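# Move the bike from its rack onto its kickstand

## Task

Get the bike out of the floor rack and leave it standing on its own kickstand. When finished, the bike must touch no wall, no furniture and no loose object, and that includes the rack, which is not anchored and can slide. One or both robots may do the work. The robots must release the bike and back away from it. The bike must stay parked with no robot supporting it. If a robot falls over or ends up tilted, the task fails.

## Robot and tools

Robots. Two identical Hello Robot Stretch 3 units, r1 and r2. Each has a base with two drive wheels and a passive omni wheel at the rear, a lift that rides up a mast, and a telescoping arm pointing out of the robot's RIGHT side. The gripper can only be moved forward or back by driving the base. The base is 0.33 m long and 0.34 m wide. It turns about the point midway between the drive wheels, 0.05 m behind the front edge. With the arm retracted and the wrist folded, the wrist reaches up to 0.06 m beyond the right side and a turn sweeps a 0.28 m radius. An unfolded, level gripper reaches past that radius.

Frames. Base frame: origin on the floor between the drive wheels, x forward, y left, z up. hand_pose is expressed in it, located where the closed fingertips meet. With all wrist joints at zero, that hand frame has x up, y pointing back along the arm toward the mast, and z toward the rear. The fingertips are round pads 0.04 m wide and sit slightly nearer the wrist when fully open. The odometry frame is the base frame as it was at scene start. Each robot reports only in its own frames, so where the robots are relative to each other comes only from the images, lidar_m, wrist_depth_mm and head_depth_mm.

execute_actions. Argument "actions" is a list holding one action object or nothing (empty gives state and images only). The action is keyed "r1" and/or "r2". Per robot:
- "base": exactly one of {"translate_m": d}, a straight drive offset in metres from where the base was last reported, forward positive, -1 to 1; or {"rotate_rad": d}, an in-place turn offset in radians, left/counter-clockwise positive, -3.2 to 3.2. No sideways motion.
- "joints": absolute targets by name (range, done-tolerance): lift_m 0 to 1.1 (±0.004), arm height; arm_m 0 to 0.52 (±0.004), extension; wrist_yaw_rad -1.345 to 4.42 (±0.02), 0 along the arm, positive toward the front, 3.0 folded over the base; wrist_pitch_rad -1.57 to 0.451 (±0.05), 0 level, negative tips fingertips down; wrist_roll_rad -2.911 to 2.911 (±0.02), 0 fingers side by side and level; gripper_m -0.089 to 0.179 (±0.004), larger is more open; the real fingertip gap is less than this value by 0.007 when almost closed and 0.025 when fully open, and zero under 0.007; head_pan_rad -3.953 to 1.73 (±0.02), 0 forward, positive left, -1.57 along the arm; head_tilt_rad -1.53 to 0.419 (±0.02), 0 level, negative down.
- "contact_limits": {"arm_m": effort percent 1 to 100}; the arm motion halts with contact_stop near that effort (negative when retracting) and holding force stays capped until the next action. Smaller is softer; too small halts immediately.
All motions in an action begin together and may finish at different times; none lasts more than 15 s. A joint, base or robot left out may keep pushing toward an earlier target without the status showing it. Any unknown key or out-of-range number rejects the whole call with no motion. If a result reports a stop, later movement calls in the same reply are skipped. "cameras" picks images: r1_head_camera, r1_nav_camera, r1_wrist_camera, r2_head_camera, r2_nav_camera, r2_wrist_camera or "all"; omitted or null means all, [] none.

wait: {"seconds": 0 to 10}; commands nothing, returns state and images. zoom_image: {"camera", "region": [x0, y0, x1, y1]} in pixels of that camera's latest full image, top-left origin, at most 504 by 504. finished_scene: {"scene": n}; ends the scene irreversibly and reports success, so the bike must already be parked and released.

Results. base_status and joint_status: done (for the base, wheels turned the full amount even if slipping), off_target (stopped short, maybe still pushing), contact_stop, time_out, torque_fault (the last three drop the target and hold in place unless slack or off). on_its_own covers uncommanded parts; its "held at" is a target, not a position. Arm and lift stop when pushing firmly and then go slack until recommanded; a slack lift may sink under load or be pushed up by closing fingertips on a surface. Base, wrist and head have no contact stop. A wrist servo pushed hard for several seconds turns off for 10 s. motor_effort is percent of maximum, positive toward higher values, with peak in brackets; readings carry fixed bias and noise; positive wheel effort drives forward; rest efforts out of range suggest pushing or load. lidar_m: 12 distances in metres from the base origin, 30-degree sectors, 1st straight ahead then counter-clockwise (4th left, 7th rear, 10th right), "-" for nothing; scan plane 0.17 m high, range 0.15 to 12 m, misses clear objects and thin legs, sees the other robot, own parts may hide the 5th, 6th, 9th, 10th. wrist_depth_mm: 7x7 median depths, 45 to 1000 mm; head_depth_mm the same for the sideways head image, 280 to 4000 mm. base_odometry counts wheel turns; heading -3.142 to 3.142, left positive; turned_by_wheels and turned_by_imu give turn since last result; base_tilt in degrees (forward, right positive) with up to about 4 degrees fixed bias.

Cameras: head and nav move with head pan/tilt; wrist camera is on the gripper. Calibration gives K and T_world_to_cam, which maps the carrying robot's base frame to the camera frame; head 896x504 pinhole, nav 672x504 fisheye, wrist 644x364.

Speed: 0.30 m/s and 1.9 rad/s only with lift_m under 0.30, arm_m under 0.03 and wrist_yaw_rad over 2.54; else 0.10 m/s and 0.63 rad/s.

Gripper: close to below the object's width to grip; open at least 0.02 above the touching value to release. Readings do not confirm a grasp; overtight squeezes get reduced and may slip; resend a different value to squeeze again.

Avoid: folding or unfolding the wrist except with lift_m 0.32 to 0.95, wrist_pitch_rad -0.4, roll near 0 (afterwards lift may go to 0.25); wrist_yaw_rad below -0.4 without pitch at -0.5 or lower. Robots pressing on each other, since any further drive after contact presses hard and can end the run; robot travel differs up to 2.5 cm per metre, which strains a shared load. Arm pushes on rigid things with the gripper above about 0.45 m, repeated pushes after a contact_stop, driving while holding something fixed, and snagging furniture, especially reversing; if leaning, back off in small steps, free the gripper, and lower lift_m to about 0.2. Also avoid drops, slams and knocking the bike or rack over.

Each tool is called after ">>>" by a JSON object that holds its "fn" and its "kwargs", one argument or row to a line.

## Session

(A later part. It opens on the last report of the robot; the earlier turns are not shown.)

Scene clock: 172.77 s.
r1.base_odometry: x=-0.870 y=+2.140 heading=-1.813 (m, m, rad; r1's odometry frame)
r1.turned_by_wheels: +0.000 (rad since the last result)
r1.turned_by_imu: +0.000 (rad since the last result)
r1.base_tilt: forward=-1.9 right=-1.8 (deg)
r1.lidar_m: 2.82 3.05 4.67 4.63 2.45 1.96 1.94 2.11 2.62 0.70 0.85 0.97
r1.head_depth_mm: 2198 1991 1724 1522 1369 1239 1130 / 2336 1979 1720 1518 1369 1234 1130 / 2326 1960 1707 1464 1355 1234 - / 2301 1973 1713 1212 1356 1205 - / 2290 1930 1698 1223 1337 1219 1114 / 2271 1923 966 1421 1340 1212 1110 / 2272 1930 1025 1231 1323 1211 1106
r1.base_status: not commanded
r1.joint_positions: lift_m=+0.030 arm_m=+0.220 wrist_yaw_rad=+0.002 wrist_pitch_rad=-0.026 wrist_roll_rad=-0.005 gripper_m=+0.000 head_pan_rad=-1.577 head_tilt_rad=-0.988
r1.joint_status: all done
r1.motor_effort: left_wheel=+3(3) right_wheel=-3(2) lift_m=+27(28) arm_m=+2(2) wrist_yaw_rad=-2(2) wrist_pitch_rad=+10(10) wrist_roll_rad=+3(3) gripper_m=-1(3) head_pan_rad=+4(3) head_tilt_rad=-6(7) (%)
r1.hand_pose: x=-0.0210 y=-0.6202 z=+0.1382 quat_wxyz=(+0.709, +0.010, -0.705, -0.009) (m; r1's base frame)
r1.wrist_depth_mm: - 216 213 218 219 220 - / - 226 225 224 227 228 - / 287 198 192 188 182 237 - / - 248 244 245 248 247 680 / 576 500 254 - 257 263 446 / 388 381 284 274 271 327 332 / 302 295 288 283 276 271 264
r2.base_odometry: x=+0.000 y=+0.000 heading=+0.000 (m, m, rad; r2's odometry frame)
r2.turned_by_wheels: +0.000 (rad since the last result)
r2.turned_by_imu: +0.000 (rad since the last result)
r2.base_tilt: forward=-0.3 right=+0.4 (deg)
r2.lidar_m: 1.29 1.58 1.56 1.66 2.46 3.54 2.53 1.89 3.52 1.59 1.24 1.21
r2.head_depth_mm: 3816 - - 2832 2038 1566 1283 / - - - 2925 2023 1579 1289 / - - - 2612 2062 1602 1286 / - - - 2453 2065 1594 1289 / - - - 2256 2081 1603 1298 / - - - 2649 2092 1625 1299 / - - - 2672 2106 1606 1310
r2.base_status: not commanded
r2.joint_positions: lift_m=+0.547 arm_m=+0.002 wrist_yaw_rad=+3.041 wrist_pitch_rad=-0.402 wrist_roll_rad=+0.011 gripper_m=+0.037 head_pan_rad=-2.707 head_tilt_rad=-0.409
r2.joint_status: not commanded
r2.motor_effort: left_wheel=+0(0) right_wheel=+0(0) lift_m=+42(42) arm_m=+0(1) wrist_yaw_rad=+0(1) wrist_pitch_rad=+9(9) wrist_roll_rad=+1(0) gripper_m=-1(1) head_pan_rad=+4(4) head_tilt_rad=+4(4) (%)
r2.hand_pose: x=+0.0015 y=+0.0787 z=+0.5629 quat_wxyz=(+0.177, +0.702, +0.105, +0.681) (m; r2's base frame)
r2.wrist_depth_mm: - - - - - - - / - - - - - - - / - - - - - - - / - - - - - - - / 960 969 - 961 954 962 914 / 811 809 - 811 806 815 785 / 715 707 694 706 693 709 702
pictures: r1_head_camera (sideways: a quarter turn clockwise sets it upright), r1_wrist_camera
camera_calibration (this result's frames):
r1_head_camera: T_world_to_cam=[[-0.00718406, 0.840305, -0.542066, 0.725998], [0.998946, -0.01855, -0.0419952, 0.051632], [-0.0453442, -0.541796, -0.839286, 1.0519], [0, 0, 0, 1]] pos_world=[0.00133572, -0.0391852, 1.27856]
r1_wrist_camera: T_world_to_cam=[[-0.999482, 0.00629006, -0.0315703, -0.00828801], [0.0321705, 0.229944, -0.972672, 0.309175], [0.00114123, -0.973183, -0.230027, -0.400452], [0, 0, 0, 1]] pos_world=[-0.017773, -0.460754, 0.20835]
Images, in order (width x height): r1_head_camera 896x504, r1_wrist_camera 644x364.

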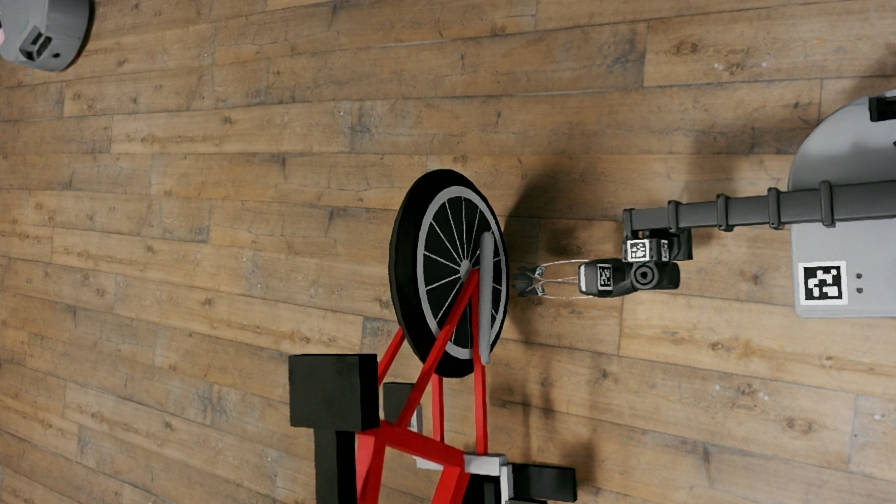

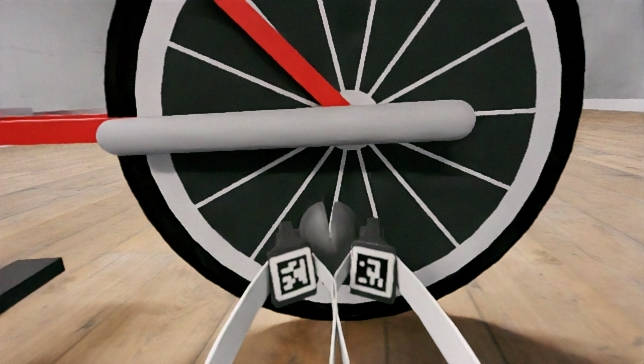

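>>> {"fn": "execute_actions", "kwargs": {
  "actions": [
    {"r1":{"joints":{"lift_m":0.17}}}
  ],
  "cameras": []
}}

>>> {"fn": "execute_actions", "kwargs": {
  "actions": [
    {"r1":{"joints":{"arm_m":0.27}}}
  ],
  "cameras": ["r1_head_camera"]
}}

>>> {"fn": "execute_actions", "kwargs": {
  "actions": [
    {"r1":{"joints":{"lift_m":0.03}}}
  ],
  "cameras": ["r1_head_camera","r1_wrist_camera"]
}}

Scene clock: 180.77 s.
r1.base_odometry: x=-0.870 y=+2.140 heading=-1.813 (m, m, rad; r1's odometry frame)
r1.turned_by_wheels: +0.000 (rad since the last result)
r1.turned_by_imu: +0.001 (rad since the last result)
r1.base_tilt: forward=-1.9 right=-1.8 (deg)
r1.lidar_m: 2.82 3.07 4.67 4.63 2.44 1.96 1.94 2.10 0.73 0.70 0.85 0.97
r1.head_depth_mm: 2243 1976 1731 1528 1357 1228 1125 / 2354 1985 1713 1520 1358 1227 1135 / 2335 1983 1703 1460 1353 1227 - / 2306 1960 1706 1220 1383 1203 - / 2285 1947 1689 1201 1346 1218 1112 / 2257 1939 962 1416 1339 1215 1108 / 2281 1923 1023 1231 1318 1205 1099
r1.base_status: not commanded
r1.joint_positions: lift_m=+0.170 arm_m=+0.220 wrist_yaw_rad=+0.002 wrist_pitch_rad=-0.026 wrist_roll_rad=-0.005 gripper_m=+0.000 head_pan_rad=-1.577 head_tilt_rad=-0.988
r1.joint_status: all done
r1.motor_effort: left_wheel=+3(3) right_wheel=-3(3) lift_m=+43(45) arm_m=+3(2) wrist_yaw_rad=-1(2) wrist_pitch_rad=+10(10) wrist_roll_rad=+3(2) gripper_m=-2(1) head_pan_rad=+3(3) head_tilt_rad=-7(6) (%)
r1.hand_pose: x=-0.0210 y=-0.6202 z=+0.2776 quat_wxyz=(+0.709, +0.010, -0.705, -0.009) (m; r1's base frame)
r1.wrist_depth_mm: 266 - - - - - - / 255 - - 229 232 - - / - - 236 235 236 243 - / - - 240 245 247 248 - / 372 324 252 - 257 259 742 / 618 270 259 229 266 270 555 / 448 458 278 223 219 284 439
r2.base_odometry: x=+0.000 y=+0.000 heading=+0.000 (m, m, rad; r2's odometry frame)
r2.turned_by_wheels: +0.000 (rad since the last result)
r2.turned_by_imu: +0.001 (rad since the last result)
r2.base_tilt: forward=-0.4 right=+0.4 (deg)
r2.lidar_m: 1.30 1.58 1.56 1.67 2.45 3.53 2.52 1.89 3.51 1.58 1.23 1.22
r2.head_depth_mm: 3705 - - 2842 2005 1563 1275 / - - - 2913 2061 1579 1281 / - - - 2567 2049 1588 1298 / - - - 2479 2045 1601 1295 / - - - 2244 2078 1603 1296 / - - - 2633 2088 1609 1304 / - - - 2863 2112 1616 1316
r2.base_status: not commanded
r2.joint_positions: lift_m=+0.547 arm_m=+0.002 wrist_yaw_rad=+3.041 wrist_pitch_rad=-0.402 wrist_roll_rad=+0.011 gripper_m=+0.037 head_pan_rad=-2.707 head_tilt_rad=-0.409
r2.joint_status: not commanded
r2.motor_effort: left_wheel=+0(0) right_wheel=+1(1) lift_m=+41(42) arm_m=+0(0) wrist_yaw_rad=+0(0) wrist_pitch_rad=+9(9) wrist_roll_rad=+0(1) gripper_m=-1(1) head_pan_rad=+4(3) head_tilt_rad=+4(3) (%)
r2.hand_pose: x=+0.0015 y=+0.0787 z=+0.5629 quat_wxyz=(+0.177, +0.702, +0.105, +0.681) (m; r2's base frame)
r2.wrist_depth_mm: - - - - - - - / - - - - - - - / - - - - - - - / - - - - - - - / 934 953 - 949 964 961 909 / 798 819 - 803 807 806 807 / 706 706 691 707 700 706 683
pictures: none
No camera images: the call's "cameras" was empty. Leave "cameras" out to get every camera's image.

Scene clock: 182.23 s.
r1.base_odometry: x=-0.870 y=+2.140 heading=-1.813 (m, m, rad; r1's odometry frame)
r1.turned_by_wheels: +0.000 (rad since the last result)
r1.turned_by_imu: +0.000 (rad since the last result)
r1.base_tilt: forward=-2.0 right=-1.8 (deg)
r1.lidar_m: 2.82 3.05 4.67 4.64 2.45 1.96 1.94 2.11 0.73 0.70 0.85 0.97
r1.head_depth_mm: 2232 1993 1727 1526 1360 1239 1127 / 2358 1972 1716 1518 1361 1226 1134 / 2301 1966 1697 1461 1349 1221 - / 2324 1955 1681 1205 - 1217 - / 2311 1979 1693 1224 1345 1210 1117 / 2303 1945 965 1429 1339 1216 1112 / 2269 1909 1027 1232 1324 1208 1107
r1.base_status: not commanded
r1.joint_positions: lift_m=+0.170 arm_m=+0.270 wrist_yaw_rad=+0.002 wrist_pitch_rad=-0.026 wrist_roll_rad=-0.005 gripper_m=+0.000 head_pan_rad=-1.577 head_tilt_rad=-0.988
r1.joint_status: all done
r1.motor_effort: left_wheel=+3(3) right_wheel=-3(3) lift_m=+43(43) arm_m=+2(4) wrist_yaw_rad=-1(1) wrist_pitch_rad=+10(11) wrist_roll_rad=+3(3) gripper_m=-3(2) head_pan_rad=+4(2) head_tilt_rad=-6(6) (%)
r1.hand_pose: x=-0.0210 y=-0.6702 z=+0.2776 quat_wxyz=(+0.709, +0.010, -0.705, -0.009) (m; r1's base frame)
r1.wrist_depth_mm: - - - - - - - / - - 193 181 181 198 - / - 201 186 185 186 188 - / - 189 191 191 194 195 218 / 951 201 184 - 202 204 209 / 286 211 209 209 213 213 220 / 510 215 213 195 219 224 404
r2.base_odometry: x=+0.000 y=+0.000 heading=+0.000 (m, m, rad; r2's odometry frame)
r2.turned_by_wheels: +0.000 (rad since the last result)
r2.turned_by_imu: +0.000 (rad since the last result)
r2.base_tilt: forward=-0.3 right=+0.5 (deg)
r2.lidar_m: 1.30 1.58 1.55 1.66 2.46 3.55 2.53 1.89 3.53 1.58 1.23 1.22
r2.head_depth_mm: 3815 - - 2858 2007 1564 1283 / - - - 2937 2060 1573 1276 / - - - 2552 2058 1585 1294 / - - - 2473 2084 1599 1302 / - - - 2229 2060 1602 1300 / - - - 2677 2104 1611 1304 / - - - 2873 2117 1606 1305
r2.base_status: not commanded
r2.joint_positions: lift_m=+0.547 arm_m=+0.002 wrist_yaw_rad=+3.041 wrist_pitch_rad=-0.402 wrist_roll_rad=+0.011 gripper_m=+0.037 head_pan_rad=-2.707 head_tilt_rad=-0.409
r2.joint_status: not commanded
r2.motor_effort: left_wheel=+0(0) right_wheel=+0(1) lift_m=+41(42) arm_m=+0(0) wrist_yaw_rad=-1(0) wrist_pitch_rad=+9(9) wrist_roll_rad=+0(0) gripper_m=+0(0) head_pan_rad=+4(4) head_tilt_rad=+3(3) (%)
r2.hand_pose: x=+0.0015 y=+0.0787 z=+0.5629 quat_wxyz=(+0.177, +0.702, +0.105, +0.681) (m; r2's base frame)
r2.wrist_depth_mm: - - - - - - - / - - - - - - - / - - - - - - - / - - - - - - - / 946 - - 974 959 937 957 / 814 808 - 805 811 810 803 / 702 703 695 702 700 691 690
pictures: r1_head_camera (sideways: a quarter turn clockwise sets it upright)
camera_calibration (this result's frames):
r1_head_camera: T_world_to_cam=[[-0.00718416, 0.840305, -0.542066, 0.725998], [0.998946, -0.0185499, -0.0419952, 0.051632], [-0.0453441, -0.541796, -0.839286, 1.0519], [0, 0, 0, 1]] pos_world=[0.00133573, -0.0391852, 1.27856]
Images, in order (width x height): r1_head_camera 896x504.

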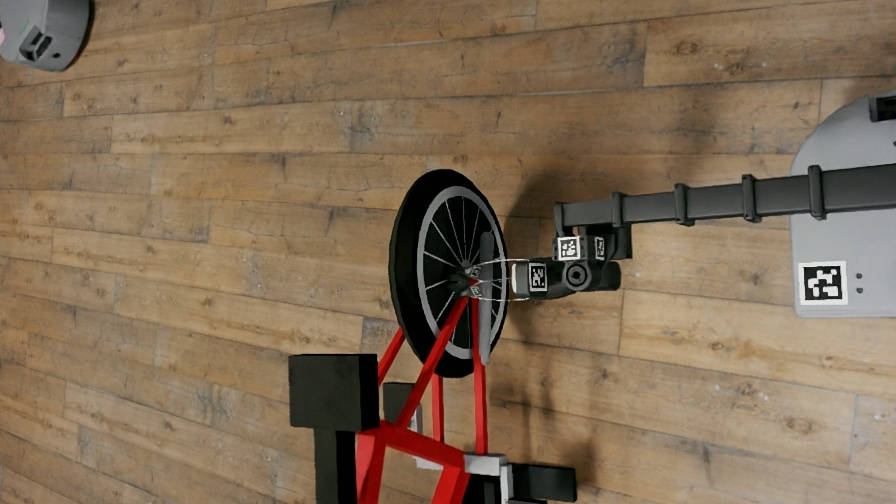

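Scene clock: 184.10 s.
r1.base_odometry: x=-0.870 y=+2.140 heading=-1.814 (m, m, rad; r1's odometry frame)
r1.turned_by_wheels: -0.001 (rad since the last result)
r1.turned_by_imu: -0.001 (rad since the last result)
r1.base_tilt: forward=-2.0 right=-1.9 (deg)
r1.lidar_m: 2.82 3.08 4.68 4.62 2.45 1.96 1.94 2.10 0.73 0.70 0.86 0.97
r1.head_depth_mm: 2238 2005 1732 1520 1370 1234 1126 / 2341 1995 1722 1528 1356 1226 1140 / 2321 1978 1715 1461 1358 1232 - / 2318 1974 1693 1221 1399 1227 - / 2296 1945 1708 1214 1333 1220 1112 / 2271 1935 985 1449 1333 1210 1106 / 2252 1938 1038 1300 1327 1203 1100
r1.base_status: not commanded
r1.joint_positions: lift_m=+0.090 arm_m=+0.269 wrist_yaw_rad=-0.024 wrist_pitch_rad=+0.086 wrist_roll_rad=+0.002 gripper_m=+0.000 head_pan_rad=-1.577 head_tilt_rad=-0.989
r1.joint_status: lift_m contact_stop (moved -0.079 of -0.140)
r1.on_its_own: lift_m is slack since a contact_stop, until your next command for it (your +0.030 is given up); wrist_yaw_rad is at rest, and its effort (+23) is outside its rest range (-12 to +12); wrist_pitch_rad is at rest, and its effort (-33) is outside its rest range (-20 to +32)
r1.motor_effort: left_wheel=-9(10) right_wheel=+13(14) lift_m=+35(41) arm_m=+4(4) wrist_yaw_rad=+23(24) wrist_pitch_rad=-33(43) wrist_roll_rad=+0(2) gripper_m=-4(4) head_pan_rad=+3(3) head_tilt_rad=-6(6) (%)
r1.hand_pose: x=-0.0276 y=-0.6717 z=+0.2270 quat_wxyz=(+0.706, -0.038, -0.706, +0.022) (m; r1's base frame)
r1.wrist_depth_mm: 239 - 189 189 193 - - / - 190 190 191 195 198 - / - 191 193 197 199 201 - / - 196 197 200 203 205 - / 268 199 201 - 207 209 646 / 184 180 173 157 157 213 477 / 458 206 208 212 215 218 388
r2.base_odometry: x=+0.000 y=+0.000 heading=+0.000 (m, m, rad; r2's odometry frame)
r2.turned_by_wheels: +0.000 (rad since the last result)
r2.turned_by_imu: +0.000 (rad since the last result)
r2.base_tilt: forward=-0.3 right=+0.5 (deg)
r2.lidar_m: 1.30 1.58 1.56 1.66 2.46 3.54 2.53 1.89 3.54 1.58 1.24 1.22
r2.head_depth_mm: 3775 - - 2889 2023 1571 1284 / - - - 2852 2027 1569 1288 / - - - 2584 2051 1580 1284 / - - - 2420 2073 1593 1294 / - - - 2264 2082 1583 1298 / - - - 2663 2069 1598 1305 / - - - 2720 2118 1622 1311
r2.base_status: not commanded
r2.joint_positions: lift_m=+0.547 arm_m=+0.002 wrist_yaw_rad=+3.041 wrist_pitch_rad=-0.402 wrist_roll_rad=+0.011 gripper_m=+0.037 head_pan_rad=-2.707 head_tilt_rad=-0.409
r2.joint_status: not commanded
r2.motor_effort: left_wheel=+0(0) right_wheel=+0(0) lift_m=+41(41) arm_m=+0(1) wrist_yaw_rad=-1(1) wrist_pitch_rad=+9(9) wrist_roll_rad=+0(0) gripper_m=-1(1) head_pan_rad=+4(4) head_tilt_rad=+3(3) (%)
r2.hand_pose: x=+0.0015 y=+0.0787 z=+0.5629 quat_wxyz=(+0.177, +0.702, +0.105, +0.681) (m; r2's base frame)
r2.wrist_depth_mm: - - - - - - - / - - - - - - - / - - - - - - - / - - - - - - - / 968 951 - 958 961 958 948 / 810 805 - 814 800 807 783 / 697 702 694 706 704 703 699
pictures: r1_head_camera (sideways: a quarter turn clockwise sets it upright), r1_wrist_camera
camera_calibration (this result's frames):
r1_head_camera: T_world_to_cam=[[-0.00722536, 0.840604, -0.541602, 0.725394], [0.998947, -0.0184757, -0.0420022, 0.051641], [-0.0453136, -0.541335, -0.839585, 1.05229], [0, 0, 0, 1]] pos_world=[0.00133781, -0.0391726, 1.27853]
r1_wrist_camera: T_world_to_cam=[[-0.998843, 0.0278198, -0.0392344, 0.00444578], [0.0422816, 0.119078, -0.991984, 0.337789], [-0.0229248, -0.992495, -0.120117, -0.468716], [0, 0, 0, 1]] pos_world=[-0.0205868, -0.505545, 0.278955]
Images, in order (width x height): r1_head_camera 896x504, r1_wrist_camera 644x364.

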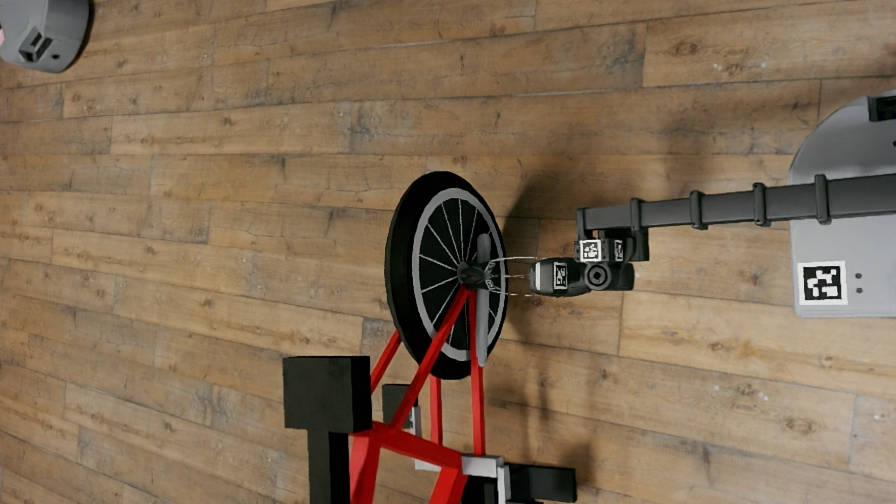

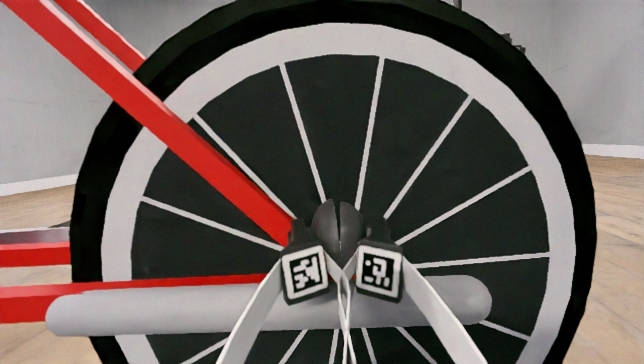

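>>> {"fn": "execute_actions", "kwargs": {
  "actions": [
    {"r1":{"joints":{"lift_m":0.18,"arm_m":0.25,"wrist_yaw_rad":0,"wrist_pitch_rad":0},"base":{"translate_m":-0.08}}}
  ],
  "cameras": ["r1_head_camera"]
}}

>>> {"fn": "execute_actions", "kwargs": {
  "actions": [
    {"r1":{"joints":{"lift_m":0.03}}}
  ],
  "cameras": ["r1_head_camera","r1_wrist_camera"]
}}

Scene clock: 193.83 s.
r1.base_odometry: x=-0.851 y=+2.217 heading=-1.814 (m, m, rad; r1's odometry frame)
r1.turned_by_wheels: +0.000 (rad since the last result)
r1.turned_by_imu: +0.002 (rad since the last result)
r1.base_tilt: forward=-2.0 right=-1.9 (deg)
r1.lidar_m: 2.90 3.17 4.69 4.65 2.34 1.87 1.86 2.02 2.60 0.70 0.72 0.97
r1.head_depth_mm: 2207 2003 1714 1515 1369 1239 1127 / 2244 1983 1710 1521 1350 1220 1147 / 2332 1991 1701 1507 1369 1224 - / 2310 1953 1703 1257 1383 1226 - / 2284 1945 1696 1197 1330 1217 1112 / 2266 1920 1657 1223 1337 1209 1109 / 2271 1933 959 1405 1327 1210 1102
r1.base_status: done
r1.joint_positions: lift_m=+0.180 arm_m=+0.250 wrist_yaw_rad=-0.042 wrist_pitch_rad=-0.016 wrist_roll_rad=+0.002 gripper_m=+0.000 head_pan_rad=-1.577 head_tilt_rad=-0.989
r1.joint_status: wrist_yaw_rad off_target (ended at -0.042, target +0.000); the others done
r1.on_its_own: wrist_yaw_rad is held at -0.041, not at your +0.000, by its stall guard, which is not easing now
r1.motor_effort: left_wheel=+2(8) right_wheel=-1(7) lift_m=+43(46) arm_m=-2(7) wrist_yaw_rad=+2(9) wrist_pitch_rad=+6(34) wrist_roll_rad=-1(1) gripper_m=-2(2) head_pan_rad=+4(3) head_tilt_rad=-6(6) (%)
r1.hand_pose: x=-0.0321 y=-0.6509 z=+0.2902 quat_wxyz=(+0.706, -0.009, -0.707, -0.021) (m; r1's base frame)
r1.wrist_depth_mm: - - - - - - - / - - 213 - - - - / 262 202 203 209 - - - / 205 206 211 215 226 - - / 191 215 219 - 231 784 782 / 218 208 228 236 240 597 578 / 227 229 235 243 250 470 455
r2.base_odometry: x=+0.000 y=+0.000 heading=+0.000 (m, m, rad; r2's odometry frame)
r2.turned_by_wheels: +0.000 (rad since the last result)
r2.turned_by_imu: +0.001 (rad since the last result)
r2.base_tilt: forward=-0.4 right=+0.5 (deg)
r2.lidar_m: 1.30 1.58 1.56 1.67 2.46 3.54 2.53 1.89 3.50 1.58 1.24 1.22
r2.head_depth_mm: 3838 - - 2862 2037 1582 1274 / - - - 2903 2061 1575 1289 / - - - 2602 2057 1576 1291 / - - - 2446 2067 1588 1306 / - - - 2202 2067 1613 1301 / - - - 2681 2099 1604 1302 / - - - 2644 2106 1621 1305
r2.base_status: not commanded
r2.joint_positions: lift_m=+0.547 arm_m=+0.002 wrist_yaw_rad=+3.041 wrist_pitch_rad=-0.402 wrist_roll_rad=+0.011 gripper_m=+0.037 head_pan_rad=-2.707 head_tilt_rad=-0.409
r2.joint_status: not commanded
r2.motor_effort: left_wheel=+0(0) right_wheel=+0(0) lift_m=+41(41) arm_m=-1(1) wrist_yaw_rad=-1(0) wrist_pitch_rad=+9(9) wrist_roll_rad=+1(0) gripper_m=-1(0) head_pan_rad=+4(4) head_tilt_rad=+4(4) (%)
r2.hand_pose: x=+0.0015 y=+0.0787 z=+0.5629 quat_wxyz=(+0.177, +0.702, +0.105, +0.681) (m; r2's base frame)
r2.wrist_depth_mm: - - - - - - - / - - - - - - - / - - - - - - - / - - - - - - - / 970 959 - 955 950 946 933 / 828 816 - 804 816 821 808 / 698 708 696 700 696 699 698
pictures: r1_head_camera (sideways: a quarter turn clockwise sets it upright)
camera_calibration (this result's frames):
r1_head_camera: T_world_to_cam=[[-0.00726624, 0.840604, -0.541602, 0.725395], [0.998948, -0.0184271, -0.0420022, 0.051641], [-0.0452873, -0.541337, -0.839585, 1.05229], [0, 0, 0, 1]] pos_world=[0.00133971, -0.0391728, 1.27853]
Images, in order (width x height): r1_head_camera 896x504.

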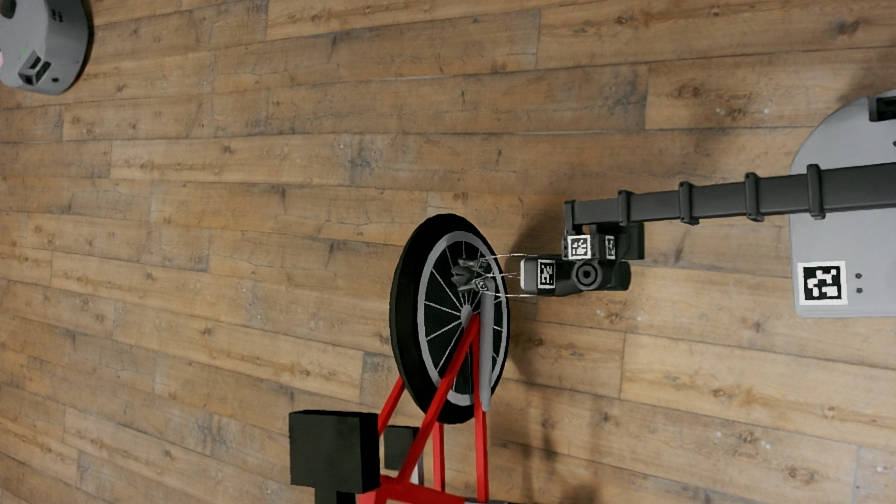

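Scene clock: 195.53 s.
r1.base_odometry: x=-0.851 y=+2.217 heading=-1.814 (m, m, rad; r1's odometry frame)
r1.turned_by_wheels: +0.000 (rad since the last result)
r1.turned_by_imu: +0.000 (rad since the last result)
r1.base_tilt: forward=-2.0 right=-1.8 (deg)
r1.lidar_m: 2.90 3.17 4.68 4.66 2.35 1.88 1.86 2.02 2.59 0.70 0.72 0.97
r1.head_depth_mm: 2185 1982 1741 1529 1367 1238 1131 / 2280 2000 1719 1520 1356 1227 1139 / 2327 1973 1705 1502 1355 1227 - / 2314 1958 1705 1267 1399 1212 - / 2293 1942 1682 1201 1345 1219 1116 / 2268 1925 1647 1222 1337 1209 1113 / 2260 1920 958 1407 1327 1203 1108
r1.base_status: not commanded
r1.joint_positions: lift_m=+0.078 arm_m=+0.250 wrist_yaw_rad=-0.052 wrist_pitch_rad=+0.075 wrist_roll_rad=+0.002 gripper_m=+0.000 head_pan_rad=-1.577 head_tilt_rad=-0.989
r1.joint_status: lift_m contact_stop (moved -0.101 of -0.150)
r1.on_its_own: wrist_yaw_rad is held at -0.041, not at your +0.000, by its stall guard, which is not easing now; lift_m is slack since a contact_stop, until your next command for it (your +0.030 is given up); wrist_pitch_rad is at rest, and its effort (-30) is outside its rest range (-20 to +32)
r1.motor_effort: left_wheel=-3(3) right_wheel=+6(6) lift_m=+35(39) arm_m=+0(2) wrist_yaw_rad=+11(13) wrist_pitch_rad=-30(38) wrist_roll_rad=+0(1) gripper_m=-2(2) head_pan_rad=+3(3) head_tilt_rad=-6(6) (%)
r1.hand_pose: x=-0.0349 y=-0.6519 z=+0.2123 quat_wxyz=(+0.707, -0.045, -0.706, +0.008) (m; r1's base frame)
r1.wrist_depth_mm: 207 197 201 206 - - - / 198 201 205 208 232 - - / 200 205 209 215 218 - - / 205 208 214 220 222 - - / 210 199 217 - 229 752 729 / 171 170 169 230 236 519 494 / 219 225 228 235 240 395 385
r2.base_odometry: x=+0.000 y=+0.000 heading=+0.000 (m, m, rad; r2's odometry frame)
r2.turned_by_wheels: +0.000 (rad since the last result)
r2.turned_by_imu: +0.000 (rad since the last result)
r2.base_tilt: forward=-0.4 right=+0.4 (deg)
r2.lidar_m: 1.30 1.58 1.56 1.66 2.45 3.55 2.53 1.89 3.53 1.58 1.23 1.22
r2.head_depth_mm: 3851 - - 2915 2047 1571 1275 / - - - 2918 2038 1580 1286 / - - - 2637 2061 1589 1287 / - - - 2441 2061 1581 1286 / - - - 2254 2088 1608 1289 / - - - 2620 2091 1612 1303 / - - - 2664 2123 1623 1315
r2.base_status: not commanded
r2.joint_positions: lift_m=+0.547 arm_m=+0.002 wrist_yaw_rad=+3.041 wrist_pitch_rad=-0.402 wrist_roll_rad=+0.011 gripper_m=+0.037 head_pan_rad=-2.707 head_tilt_rad=-0.409
r2.joint_status: not commanded
r2.motor_effort: left_wheel=+0(0) right_wheel=+0(0) lift_m=+41(42) arm_m=+0(0) wrist_yaw_rad=+0(0) wrist_pitch_rad=+9(9) wrist_roll_rad=+0(1) gripper_m=-1(0) head_pan_rad=+4(3) head_tilt_rad=+4(4) (%)
r2.hand_pose: x=+0.0015 y=+0.0787 z=+0.5629 quat_wxyz=(+0.177, +0.702, +0.105, +0.681) (m; r2's base frame)
r2.wrist_depth_mm: - - - - - - - / - - - - - - - / - - - - - - - / - - - - - - - / 936 972 - 942 957 936 943 / 821 804 - 804 794 812 781 / 695 708 692 696 703 694 691
pictures: r1_head_camera (sideways: a quarter turn clockwise sets it upright), r1_wrist_camera
camera_calibration (this result's frames):
r1_head_camera: T_world_to_cam=[[-0.00727693, 0.840609, -0.541594, 0.725384], [0.998948, -0.0184139, -0.0420023, 0.0516412], [-0.0452804, -0.54133, -0.83959, 1.0523], [0, 0, 0, 1]] pos_world=[0.00134021, -0.0391726, 1.27853]
r1_wrist_camera: T_world_to_cam=[[-0.997635, 0.0564249, -0.0392624, 0.0147587], [0.0462172, 0.127774, -0.990726, 0.326743], [-0.0508848, -0.990197, -0.13008, -0.448407], [0, 0, 0, 1]] pos_world=[-0.0231946, -0.486594, 0.265964]
Images, in order (width x height): r1_head_camera 896x504, r1_wrist_camera 644x364.

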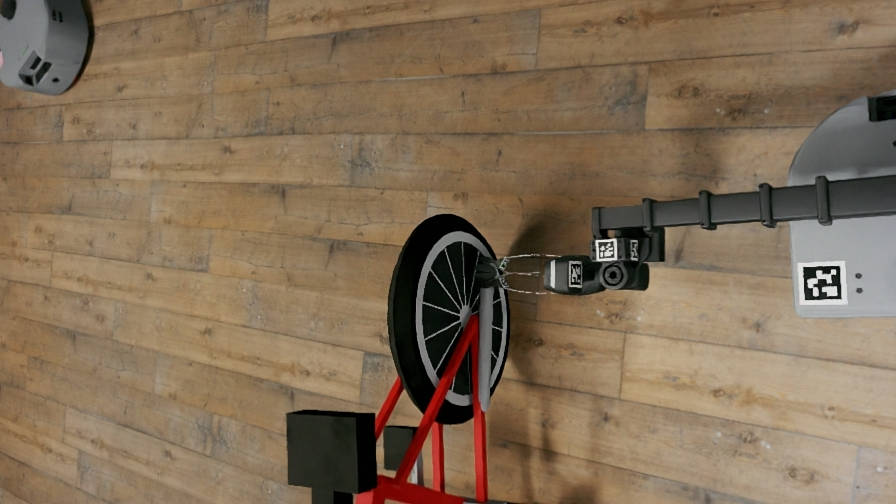

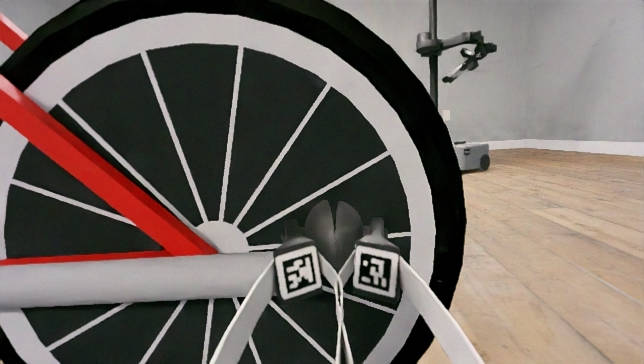

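>>> {"fn": "execute_actions", "kwargs": {
  "actions": [
    {"r1":{"joints":{"lift_m":0.085,"wrist_pitch_rad":-0.4}}}
  ],
  "cameras": ["r1_head_camera","r1_wrist_camera"]
}}

Scene clock: 207.83 s.
r1.base_odometry: x=-0.851 y=+2.217 heading=-1.814 (m, m, rad; r1's odometry frame)
r1.turned_by_wheels: +0.000 (rad since the last result)
r1.turned_by_imu: +0.001 (rad since the last result)
r1.base_tilt: forward=-1.9 right=-1.8 (deg)
r1.lidar_m: 2.90 3.14 4.68 4.62 2.35 1.88 1.86 2.01 2.59 0.70 0.72 0.97
r1.head_depth_mm: 2210 1993 1739 1532 1360 1237 1123 / 2306 1966 1728 1514 1357 1228 1137 / 2294 1974 1712 1505 1361 1246 - / 2305 1942 1703 1269 1380 1211 - / 2266 1938 1685 1202 1343 1213 1113 / 2260 1939 1661 1221 1338 1211 1106 / 2238 1933 959 1419 1326 1198 1098
r1.base_status: not commanded
r1.joint_positions: lift_m=+0.086 arm_m=+0.250 wrist_yaw_rad=-0.052 wrist_pitch_rad=+0.055 wrist_roll_rad=+0.006 gripper_m=+0.000 head_pan_rad=-1.576 head_tilt_rad=-0.989
r1.joint_status: wrist_pitch_rad time_out (moved -0.021 of -0.475); the others done
r1.on_its_own: wrist_yaw_rad is held at -0.041, not at your +0.000, by its stall guard, which is not easing now; wrist_pitch_rad is held at +0.048, not at your -0.400, since a time_out
r1.motor_effort: left_wheel=-3(5) right_wheel=+5(7) lift_m=+35(37) arm_m=+2(2) wrist_yaw_rad=+10(12) wrist_pitch_rad=-2(98) wrist_roll_rad=-3(5) gripper_m=-2(2) head_pan_rad=+3(3) head_tilt_rad=-6(6) (%)
r1.hand_pose: x=-0.0348 y=-0.6515 z=+0.2142 quat_wxyz=(+0.705, -0.037, -0.708, +0.001) (m; r1's base frame)
r1.wrist_depth_mm: 190 192 196 202 - - - / 193 196 200 205 224 - - / 190 201 206 210 216 - - / 202 205 211 215 222 - - / 208 199 216 - 227 704 693 / 172 169 168 231 237 507 485 / 221 225 231 234 243 387 377
r2.base_odometry: x=+0.000 y=+0.000 heading=+0.000 (m, m, rad; r2's odometry frame)
r2.turned_by_wheels: +0.000 (rad since the last result)
r2.turned_by_imu: +0.001 (rad since the last result)
r2.base_tilt: forward=-0.4 right=+0.5 (deg)
r2.lidar_m: 1.30 1.58 1.56 1.66 2.45 3.53 2.53 1.89 3.53 1.58 1.23 1.22
r2.head_depth_mm: 3811 - - 2847 2026 1572 1280 / - - - 2916 2052 1581 1291 / - - - 2585 2067 1571 1288 / - - - 2480 2069 1587 1295 / - - - 2261 2102 1598 1297 / - - - 2634 2081 1595 1308 / - - - 2656 2101 1602 1314
r2.base_status: not commanded
r2.joint_positions: lift_m=+0.547 arm_m=+0.002 wrist_yaw_rad=+3.041 wrist_pitch_rad=-0.402 wrist_roll_rad=+0.011 gripper_m=+0.037 head_pan_rad=-2.707 head_tilt_rad=-0.409
r2.joint_status: not commanded
r2.motor_effort: left_wheel=+0(0) right_wheel=+1(1) lift_m=+42(42) arm_m=+0(0) wrist_yaw_rad=+0(0) wrist_pitch_rad=+9(9) wrist_roll_rad=+0(0) gripper_m=-1(0) head_pan_rad=+4(4) head_tilt_rad=+4(3) (%)
r2.hand_pose: x=+0.0015 y=+0.0787 z=+0.5629 quat_wxyz=(+0.177, +0.702, +0.105, +0.681) (m; r2's base frame)
r2.wrist_depth_mm: - - - - - - - / - - - - - - - / - - - - - - - / - - - - - - - / 958 958 - 960 967 922 930 / 812 802 - 810 809 806 802 / 710 710 697 707 703 699 697
pictures: r1_head_camera (sideways: a quarter turn clockwise sets it upright), r1_wrist_camera
camera_calibration (this result's frames):
r1_head_camera: T_world_to_cam=[[-0.00745109, 0.841049, -0.540908, 0.724492], [0.998952, -0.0181697, -0.0420125, 0.0516544], [-0.0451627, -0.540654, -0.840032, 1.05287], [0, 0, 0, 1]] pos_world=[0.00134855, -0.0391546, 1.2785]
r1_wrist_camera: T_world_to_cam=[[-0.997422, 0.0569701, -0.0436234, 0.0161205], [0.0516589, 0.148199, -0.987607, 0.341385], [-0.0497992, -0.987315, -0.15076, -0.441417], [0, 0, 0, 1]] pos_world=[-0.0235389, -0.487329, 0.27131]
Images, in order (width x height): r1_head_camera 896x504, r1_wrist_camera 644x364.

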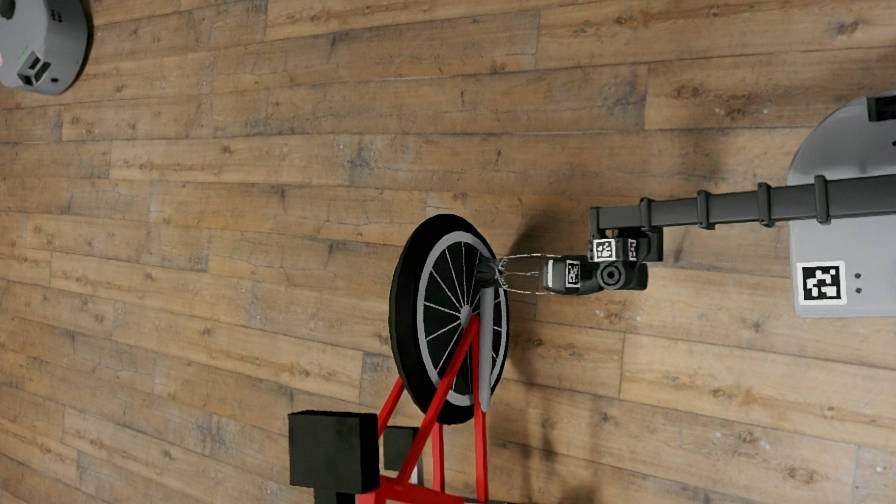

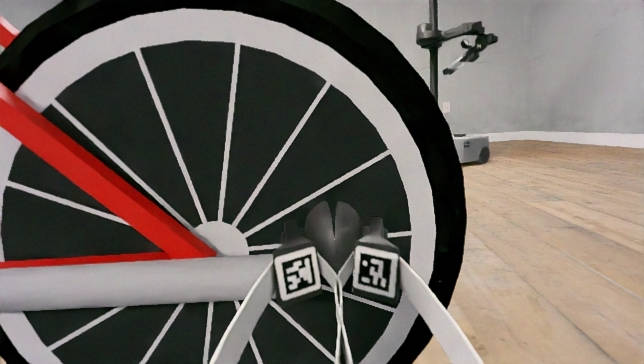

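>>> {"fn": "execute_actions", "kwargs": {
  "actions": [
    {"r1":{"joints":{"lift_m":0.18,"wrist_yaw_rad":0.0,"wrist_pitch_rad":0},"base":{"translate_m":0.2}}}
  ],
  "cameras": ["r1_head_camera","r1_wrist_camera"]
}}

Scene clock: 216.27 s.
r1.base_odometry: x=-0.899 y=+2.023 heading=-1.814 (m, m, rad; r1's odometry frame)
r1.turned_by_wheels: +0.000 (rad since the last result)
r1.turned_by_imu: +0.000 (rad since the last result)
r1.base_tilt: forward=-1.9 right=-1.8 (deg)
r1.lidar_m: 2.70 2.93 4.47 4.61 2.59 2.07 2.06 2.23 0.73 0.70 0.79 0.96
r1.head_depth_mm: 2287 1988 1719 1524 1367 1237 1127 / 2336 1984 1706 1459 1364 1226 1145 / 2340 1973 1712 1232 1365 1225 - / 2286 1960 1702 1208 1387 1223 - / 2284 1936 966 1432 1347 1208 1111 / 2278 1928 1024 1252 1333 1209 1108 / 2258 1939 1686 1285 1317 1207 1100
r1.base_status: done
r1.joint_positions: lift_m=+0.180 arm_m=+0.250 wrist_yaw_rad=-0.003 wrist_pitch_rad=-0.016 wrist_roll_rad=+0.002 gripper_m=+0.000 head_pan_rad=-1.576 head_tilt_rad=-0.989
r1.joint_status: all done
r1.motor_effort: left_wheel=+2(9) right_wheel=-2(21) lift_m=+43(44) arm_m=+2(2) wrist_yaw_rad=+4(36) wrist_pitch_rad=+6(13) wrist_roll_rad=-1(3) gripper_m=-2(5) head_pan_rad=+2(2) head_tilt_rad=-6(6) (%)
r1.hand_pose: x=-0.0222 y=-0.6505 z=+0.2901 quat_wxyz=(+0.706, +0.005, -0.708, -0.007) (m; r1's base frame)
r1.wrist_depth_mm: - 192 - - - - - / - 201 - - - 205 209 / - 214 - 218 206 206 207 / - 237 - 222 210 213 215 / 957 336 394 - 217 223 225 / 235 292 339 234 232 232 236 / 218 248 218 215 213 209 202
r2.base_odometry: x=+0.000 y=+0.000 heading=+0.000 (m, m, rad; r2's odometry frame)
r2.turned_by_wheels: +0.000 (rad since the last result)
r2.turned_by_imu: +0.001 (rad since the last result)
r2.base_tilt: forward=-0.3 right=+0.5 (deg)
r2.lidar_m: 1.30 1.58 1.56 1.66 2.46 3.54 2.53 1.89 3.52 1.58 1.24 1.22
r2.head_depth_mm: 3799 - - 2855 2017 1579 1279 / - - - 2906 2022 1584 1285 / - - - 2597 2067 1582 1292 / - - - 2514 2074 1592 1290 / - - - 2243 2075 1607 1301 / - - - 2638 2068 1607 1304 / - - - 3034 2099 1610 1311
r2.base_status: not commanded
r2.joint_positions: lift_m=+0.547 arm_m=+0.002 wrist_yaw_rad=+3.041 wrist_pitch_rad=-0.402 wrist_roll_rad=+0.011 gripper_m=+0.037 head_pan_rad=-2.707 head_tilt_rad=-0.409
r2.joint_status: not commanded
r2.motor_effort: left_wheel=+0(0) right_wheel=+0(1) lift_m=+41(41) arm_m=-1(0) wrist_yaw_rad=+1(0) wrist_pitch_rad=+9(9) wrist_roll_rad=+0(0) gripper_m=-1(1) head_pan_rad=+4(4) head_tilt_rad=+3(4) (%)
r2.hand_pose: x=+0.0015 y=+0.0787 z=+0.5629 quat_wxyz=(+0.177, +0.702, +0.105, +0.681) (m; r2's base frame)
r2.wrist_depth_mm: - - - - - - - / - - - - - - - / - - - - - - - / - - - - - - - / 948 966 - 942 969 949 923 / 800 809 - 799 820 805 790 / 706 713 698 709 688 687 696
pictures: r1_head_camera (sideways: a quarter turn clockwise sets it upright), r1_wrist_camera
camera_calibration (this result's frames):
r1_head_camera: T_world_to_cam=[[-0.00745089, 0.841049, -0.540908, 0.724492], [0.998952, -0.01817, -0.0420125, 0.0516544], [-0.0451628, -0.540654, -0.840032, 1.05287], [0, 0, 0, 1]] pos_world=[0.00134855, -0.0391546, 1.2785]
r1_wrist_camera: T_world_to_cam=[[-0.999169, 0.010971, -0.0392503, 0.000735137], [0.0407031, 0.220195, -0.974606, 0.458368], [-0.00204963, -0.975394, -0.220459, -0.399308], [0, 0, 0, 1]] pos_world=[-0.0187409, -0.490422, 0.358726]
Images, in order (width x height): r1_head_camera 896x504, r1_wrist_camera 644x364.

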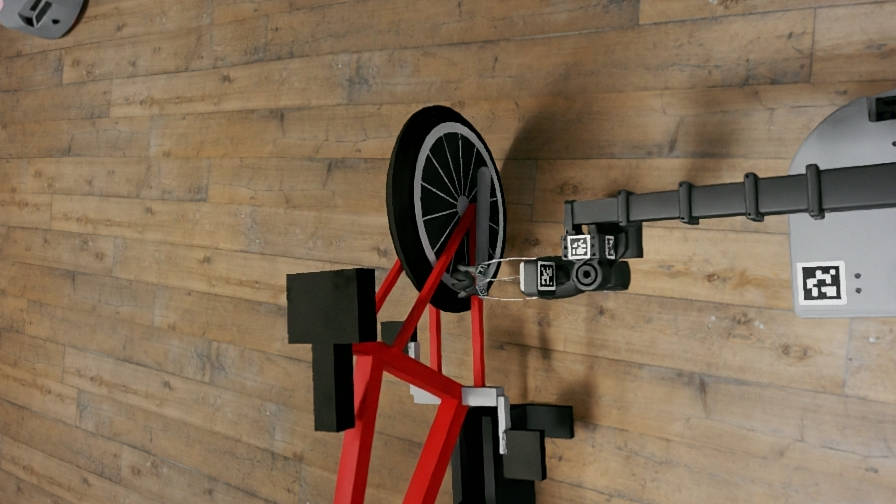

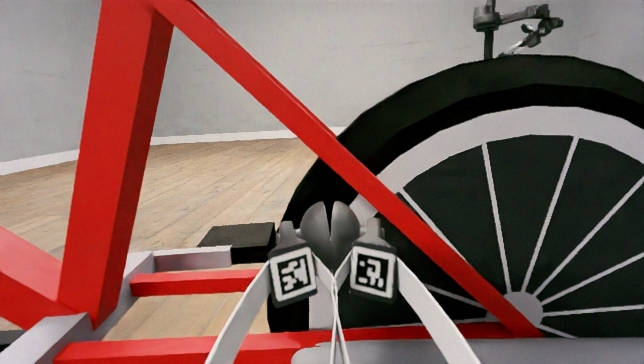

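>>> {"fn": "execute_actions", "kwargs": {
  "actions": [
    {"r1":{"joints":{"arm_m":0.235},"base":{"translate_m":-0.02}}}
  ],
  "cameras": []
}}

>>> {"fn": "execute_actions", "kwargs": {
  "actions": [
    {"r1":{"joints":{"lift_m":0.03}}}
  ],
  "cameras": ["r1_head_camera","r1_wrist_camera"]
}}

Scene clock: 227.33 s.
r1.base_odometry: x=-0.894 y=+2.043 heading=-1.814 (m, m, rad; r1's odometry frame)
r1.turned_by_wheels: +0.000 (rad since the last result)
r1.turned_by_imu: +0.001 (rad since the last result)
r1.base_tilt: forward=-1.9 right=-1.9 (deg)
r1.lidar_m: 2.72 2.95 4.46 4.62 2.57 2.06 2.04 2.21 0.72 0.70 0.80 0.96
r1.head_depth_mm: 2257 2001 1720 1517 1371 1236 1130 / 2345 1986 1729 1491 1371 1230 1140 / 2333 1969 1701 1233 1367 1227 - / 2316 1957 1711 1217 1392 1219 - / 2278 1943 969 1422 1342 1215 1111 / 2276 1946 1033 1250 1345 1208 1104 / 2252 1911 1668 1298 1306 1211 1099
r1.base_status: done
r1.joint_positions: lift_m=+0.180 arm_m=+0.235 wrist_yaw_rad=-0.003 wrist_pitch_rad=-0.016 wrist_roll_rad=+0.002 gripper_m=+0.000 head_pan_rad=-1.576 head_tilt_rad=-0.989
r1.joint_status: all done
r1.motor_effort: left_wheel=+2(4) right_wheel=-2(6) lift_m=+43(43) arm_m=-2(1) wrist_yaw_rad=+3(3) wrist_pitch_rad=+7(7) wrist_roll_rad=-1(1) gripper_m=-2(1) head_pan_rad=+3(3) head_tilt_rad=-5(6) (%)
r1.hand_pose: x=-0.0222 y=-0.6361 z=+0.2901 quat_wxyz=(+0.706, +0.005, -0.708, -0.007) (m; r1's base frame)
r1.wrist_depth_mm: - 205 - - - - - / - 224 269 - 227 219 - / - - - 228 219 220 223 / - - - 221 228 229 231 / 253 894 361 - 236 239 241 / 249 308 321 249 239 248 253 / 223 231 230 218 211 207 209
r2.base_odometry: x=+0.000 y=+0.000 heading=+0.000 (m, m, rad; r2's odometry frame)
r2.turned_by_wheels: +0.000 (rad since the last result)
r2.turned_by_imu: +0.001 (rad since the last result)
r2.base_tilt: forward=-0.3 right=+0.4 (deg)
r2.lidar_m: 1.30 1.59 1.56 1.67 2.46 3.55 2.53 1.89 3.52 1.58 1.23 1.22
r2.head_depth_mm: 3777 - - 2919 2041 1560 1284 / - - - 2905 2024 1574 1292 / - - - 2572 2065 1566 1289 / - - - 2497 2055 1587 1296 / - - - 2245 2063 1594 1301 / - - - 2642 2097 1588 1305 / - - - 3095 2102 1605 1315
r2.base_status: not commanded
r2.joint_positions: lift_m=+0.547 arm_m=+0.002 wrist_yaw_rad=+3.041 wrist_pitch_rad=-0.402 wrist_roll_rad=+0.011 gripper_m=+0.037 head_pan_rad=-2.707 head_tilt_rad=-0.409
r2.joint_status: not commanded
r2.motor_effort: left_wheel=+0(0) right_wheel=+0(1) lift_m=+41(42) arm_m=+0(1) wrist_yaw_rad=+0(0) wrist_pitch_rad=+9(9) wrist_roll_rad=+0(0) gripper_m=-1(0) head_pan_rad=+4(4) head_tilt_rad=+3(4) (%)
r2.hand_pose: x=+0.0015 y=+0.0787 z=+0.5629 quat_wxyz=(+0.177, +0.702, +0.105, +0.681) (m; r2's base frame)
r2.wrist_depth_mm: - - - - - - - / - - - - - - - / - - - - - - - / - - - - - - - / 955 956 - 964 980 953 934 / 821 813 - 807 797 797 792 / 712 694 688 710 702 673 697
pictures: none
No camera images: the call's "cameras" was empty. Leave "cameras" out to get every camera's image.

Scene clock: 229.53 s.
r1.base_odometry: x=-0.894 y=+2.043 heading=-1.814 (m, m, rad; r1's odometry frame)
r1.turned_by_wheels: +0.000 (rad since the last result)
r1.turned_by_imu: +0.000 (rad since the last result)
r1.base_tilt: forward=-1.9 right=-1.9 (deg)
r1.lidar_m: 2.72 2.96 4.48 4.63 2.58 2.05 2.04 2.21 0.73 0.69 0.80 0.96
r1.head_depth_mm: 2281 2010 1727 1515 1369 1226 1124 / 2368 1980 1700 1485 1355 1226 1137 / 2324 1977 1706 1234 1358 1227 - / 2318 1948 1699 1217 1369 1207 - / 2276 1942 968 1437 1341 1215 1109 / 2287 1925 1036 1265 1334 1214 1107 / 2239 1903 1686 1297 1315 1206 1105
r1.base_status: not commanded
r1.joint_positions: lift_m=+0.030 arm_m=+0.235 wrist_yaw_rad=-0.003 wrist_pitch_rad=-0.017 wrist_roll_rad=+0.002 gripper_m=+0.000 head_pan_rad=-1.576 head_tilt_rad=-0.989
r1.joint_status: all done
r1.motor_effort: left_wheel=+2(2) right_wheel=-1(1) lift_m=+27(39) arm_m=-3(2) wrist_yaw_rad=+3(3) wrist_pitch_rad=+7(6) wrist_roll_rad=-1(1) gripper_m=-2(1) head_pan_rad=+3(3) head_tilt_rad=-5(6) (%)
r1.hand_pose: x=-0.0222 y=-0.6361 z=+0.1405 quat_wxyz=(+0.706, +0.005, -0.708, -0.007) (m; r1's base frame)
r1.wrist_depth_mm: 216 - 219 202 199 206 207 / 230 - 221 209 210 210 214 / 223 193 188 179 175 170 168 / - - 722 225 229 231 232 / 498 570 503 - 238 241 245 / 307 384 381 273 251 253 305 / 305 304 296 288 267 265 267
r2.base_odometry: x=+0.000 y=+0.000 heading=+0.000 (m, m, rad; r2's odometry frame)
r2.turned_by_wheels: +0.000 (rad since the last result)
r2.turned_by_imu: +0.000 (rad since the last result)
r2.base_tilt: forward=-0.4 right=+0.5 (deg)
r2.lidar_m: 1.30 1.58 1.56 1.66 2.46 3.55 2.53 1.89 3.52 1.59 1.23 1.22
r2.head_depth_mm: 3777 - - 2890 2028 1572 1279 / - - - 2928 2061 1572 1286 / - - - 2581 2062 1584 1286 / - - - 2457 2057 1601 1292 / - - - 2233 2067 1605 1297 / - - - 2699 2100 1608 1301 / - - - 3023 2098 1613 1305
r2.base_status: not commanded
r2.joint_positions: lift_m=+0.547 arm_m=+0.002 wrist_yaw_rad=+3.041 wrist_pitch_rad=-0.402 wrist_roll_rad=+0.011 gripper_m=+0.037 head_pan_rad=-2.707 head_tilt_rad=-0.409
r2.joint_status: not commanded
r2.motor_effort: left_wheel=-1(0) right_wheel=+1(0) lift_m=+41(42) arm_m=-1(1) wrist_yaw_rad=+1(0) wrist_pitch_rad=+9(9) wrist_roll_rad=+0(0) gripper_m=-1(1) head_pan_rad=+4(4) head_tilt_rad=+3(3) (%)
r2.hand_pose: x=+0.0015 y=+0.0787 z=+0.5629 quat_wxyz=(+0.177, +0.702, +0.105, +0.681) (m; r2's base frame)
r2.wrist_depth_mm: - - - - - - - / - - - - - - - / - - - - - - - / - - - - - - - / 960 952 - 944 952 944 933 / 811 809 - 794 796 811 796 / 713 707 703 701 711 702 692
pictures: r1_head_camera (sideways: a quarter turn clockwise sets it upright), r1_wrist_camera
camera_calibration (this result's frames):
r1_head_camera: T_world_to_cam=[[-0.00745099, 0.841049, -0.540908, 0.724492], [0.998952, -0.0181698, -0.0420125, 0.0516544], [-0.0451628, -0.540654, -0.840032, 1.05287], [0, 0, 0, 1]] pos_world=[0.00134855, -0.0391546, 1.2785]
r1_wrist_camera: T_world_to_cam=[[-0.999171, 0.0107964, -0.039244, -0.00535445], [0.04066, 0.220973, -0.974432, 0.309853], [-0.00184853, -0.97522, -0.221229, -0.417992], [0, 0, 0, 1]] pos_world=[-0.0187213, -0.476045, 0.209249]
Images, in order (width x height): r1_head_camera 896x504, r1_wrist_camera 644x364.

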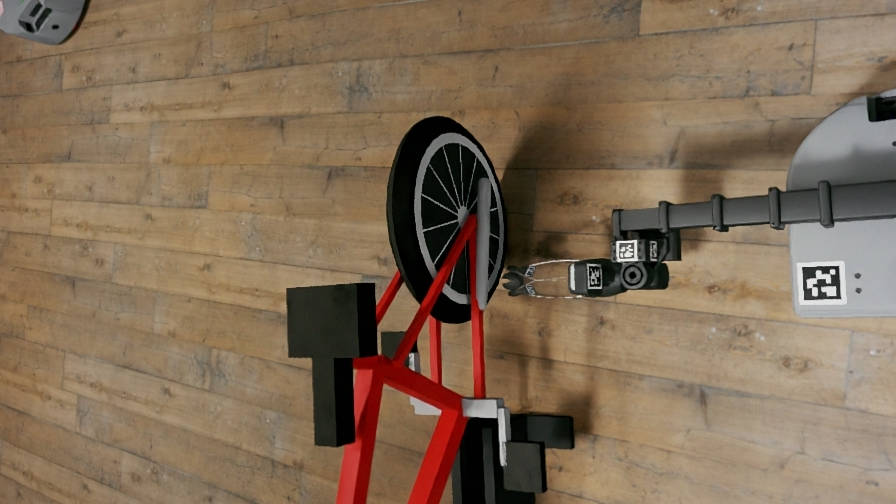

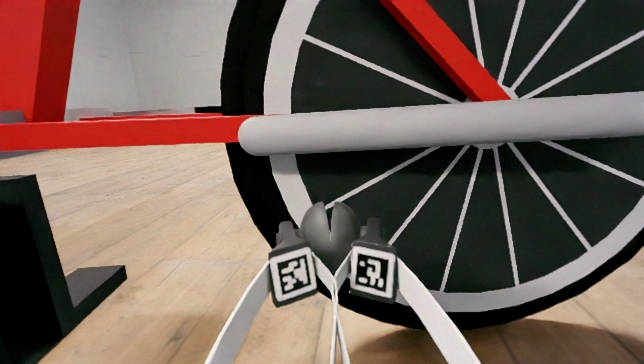

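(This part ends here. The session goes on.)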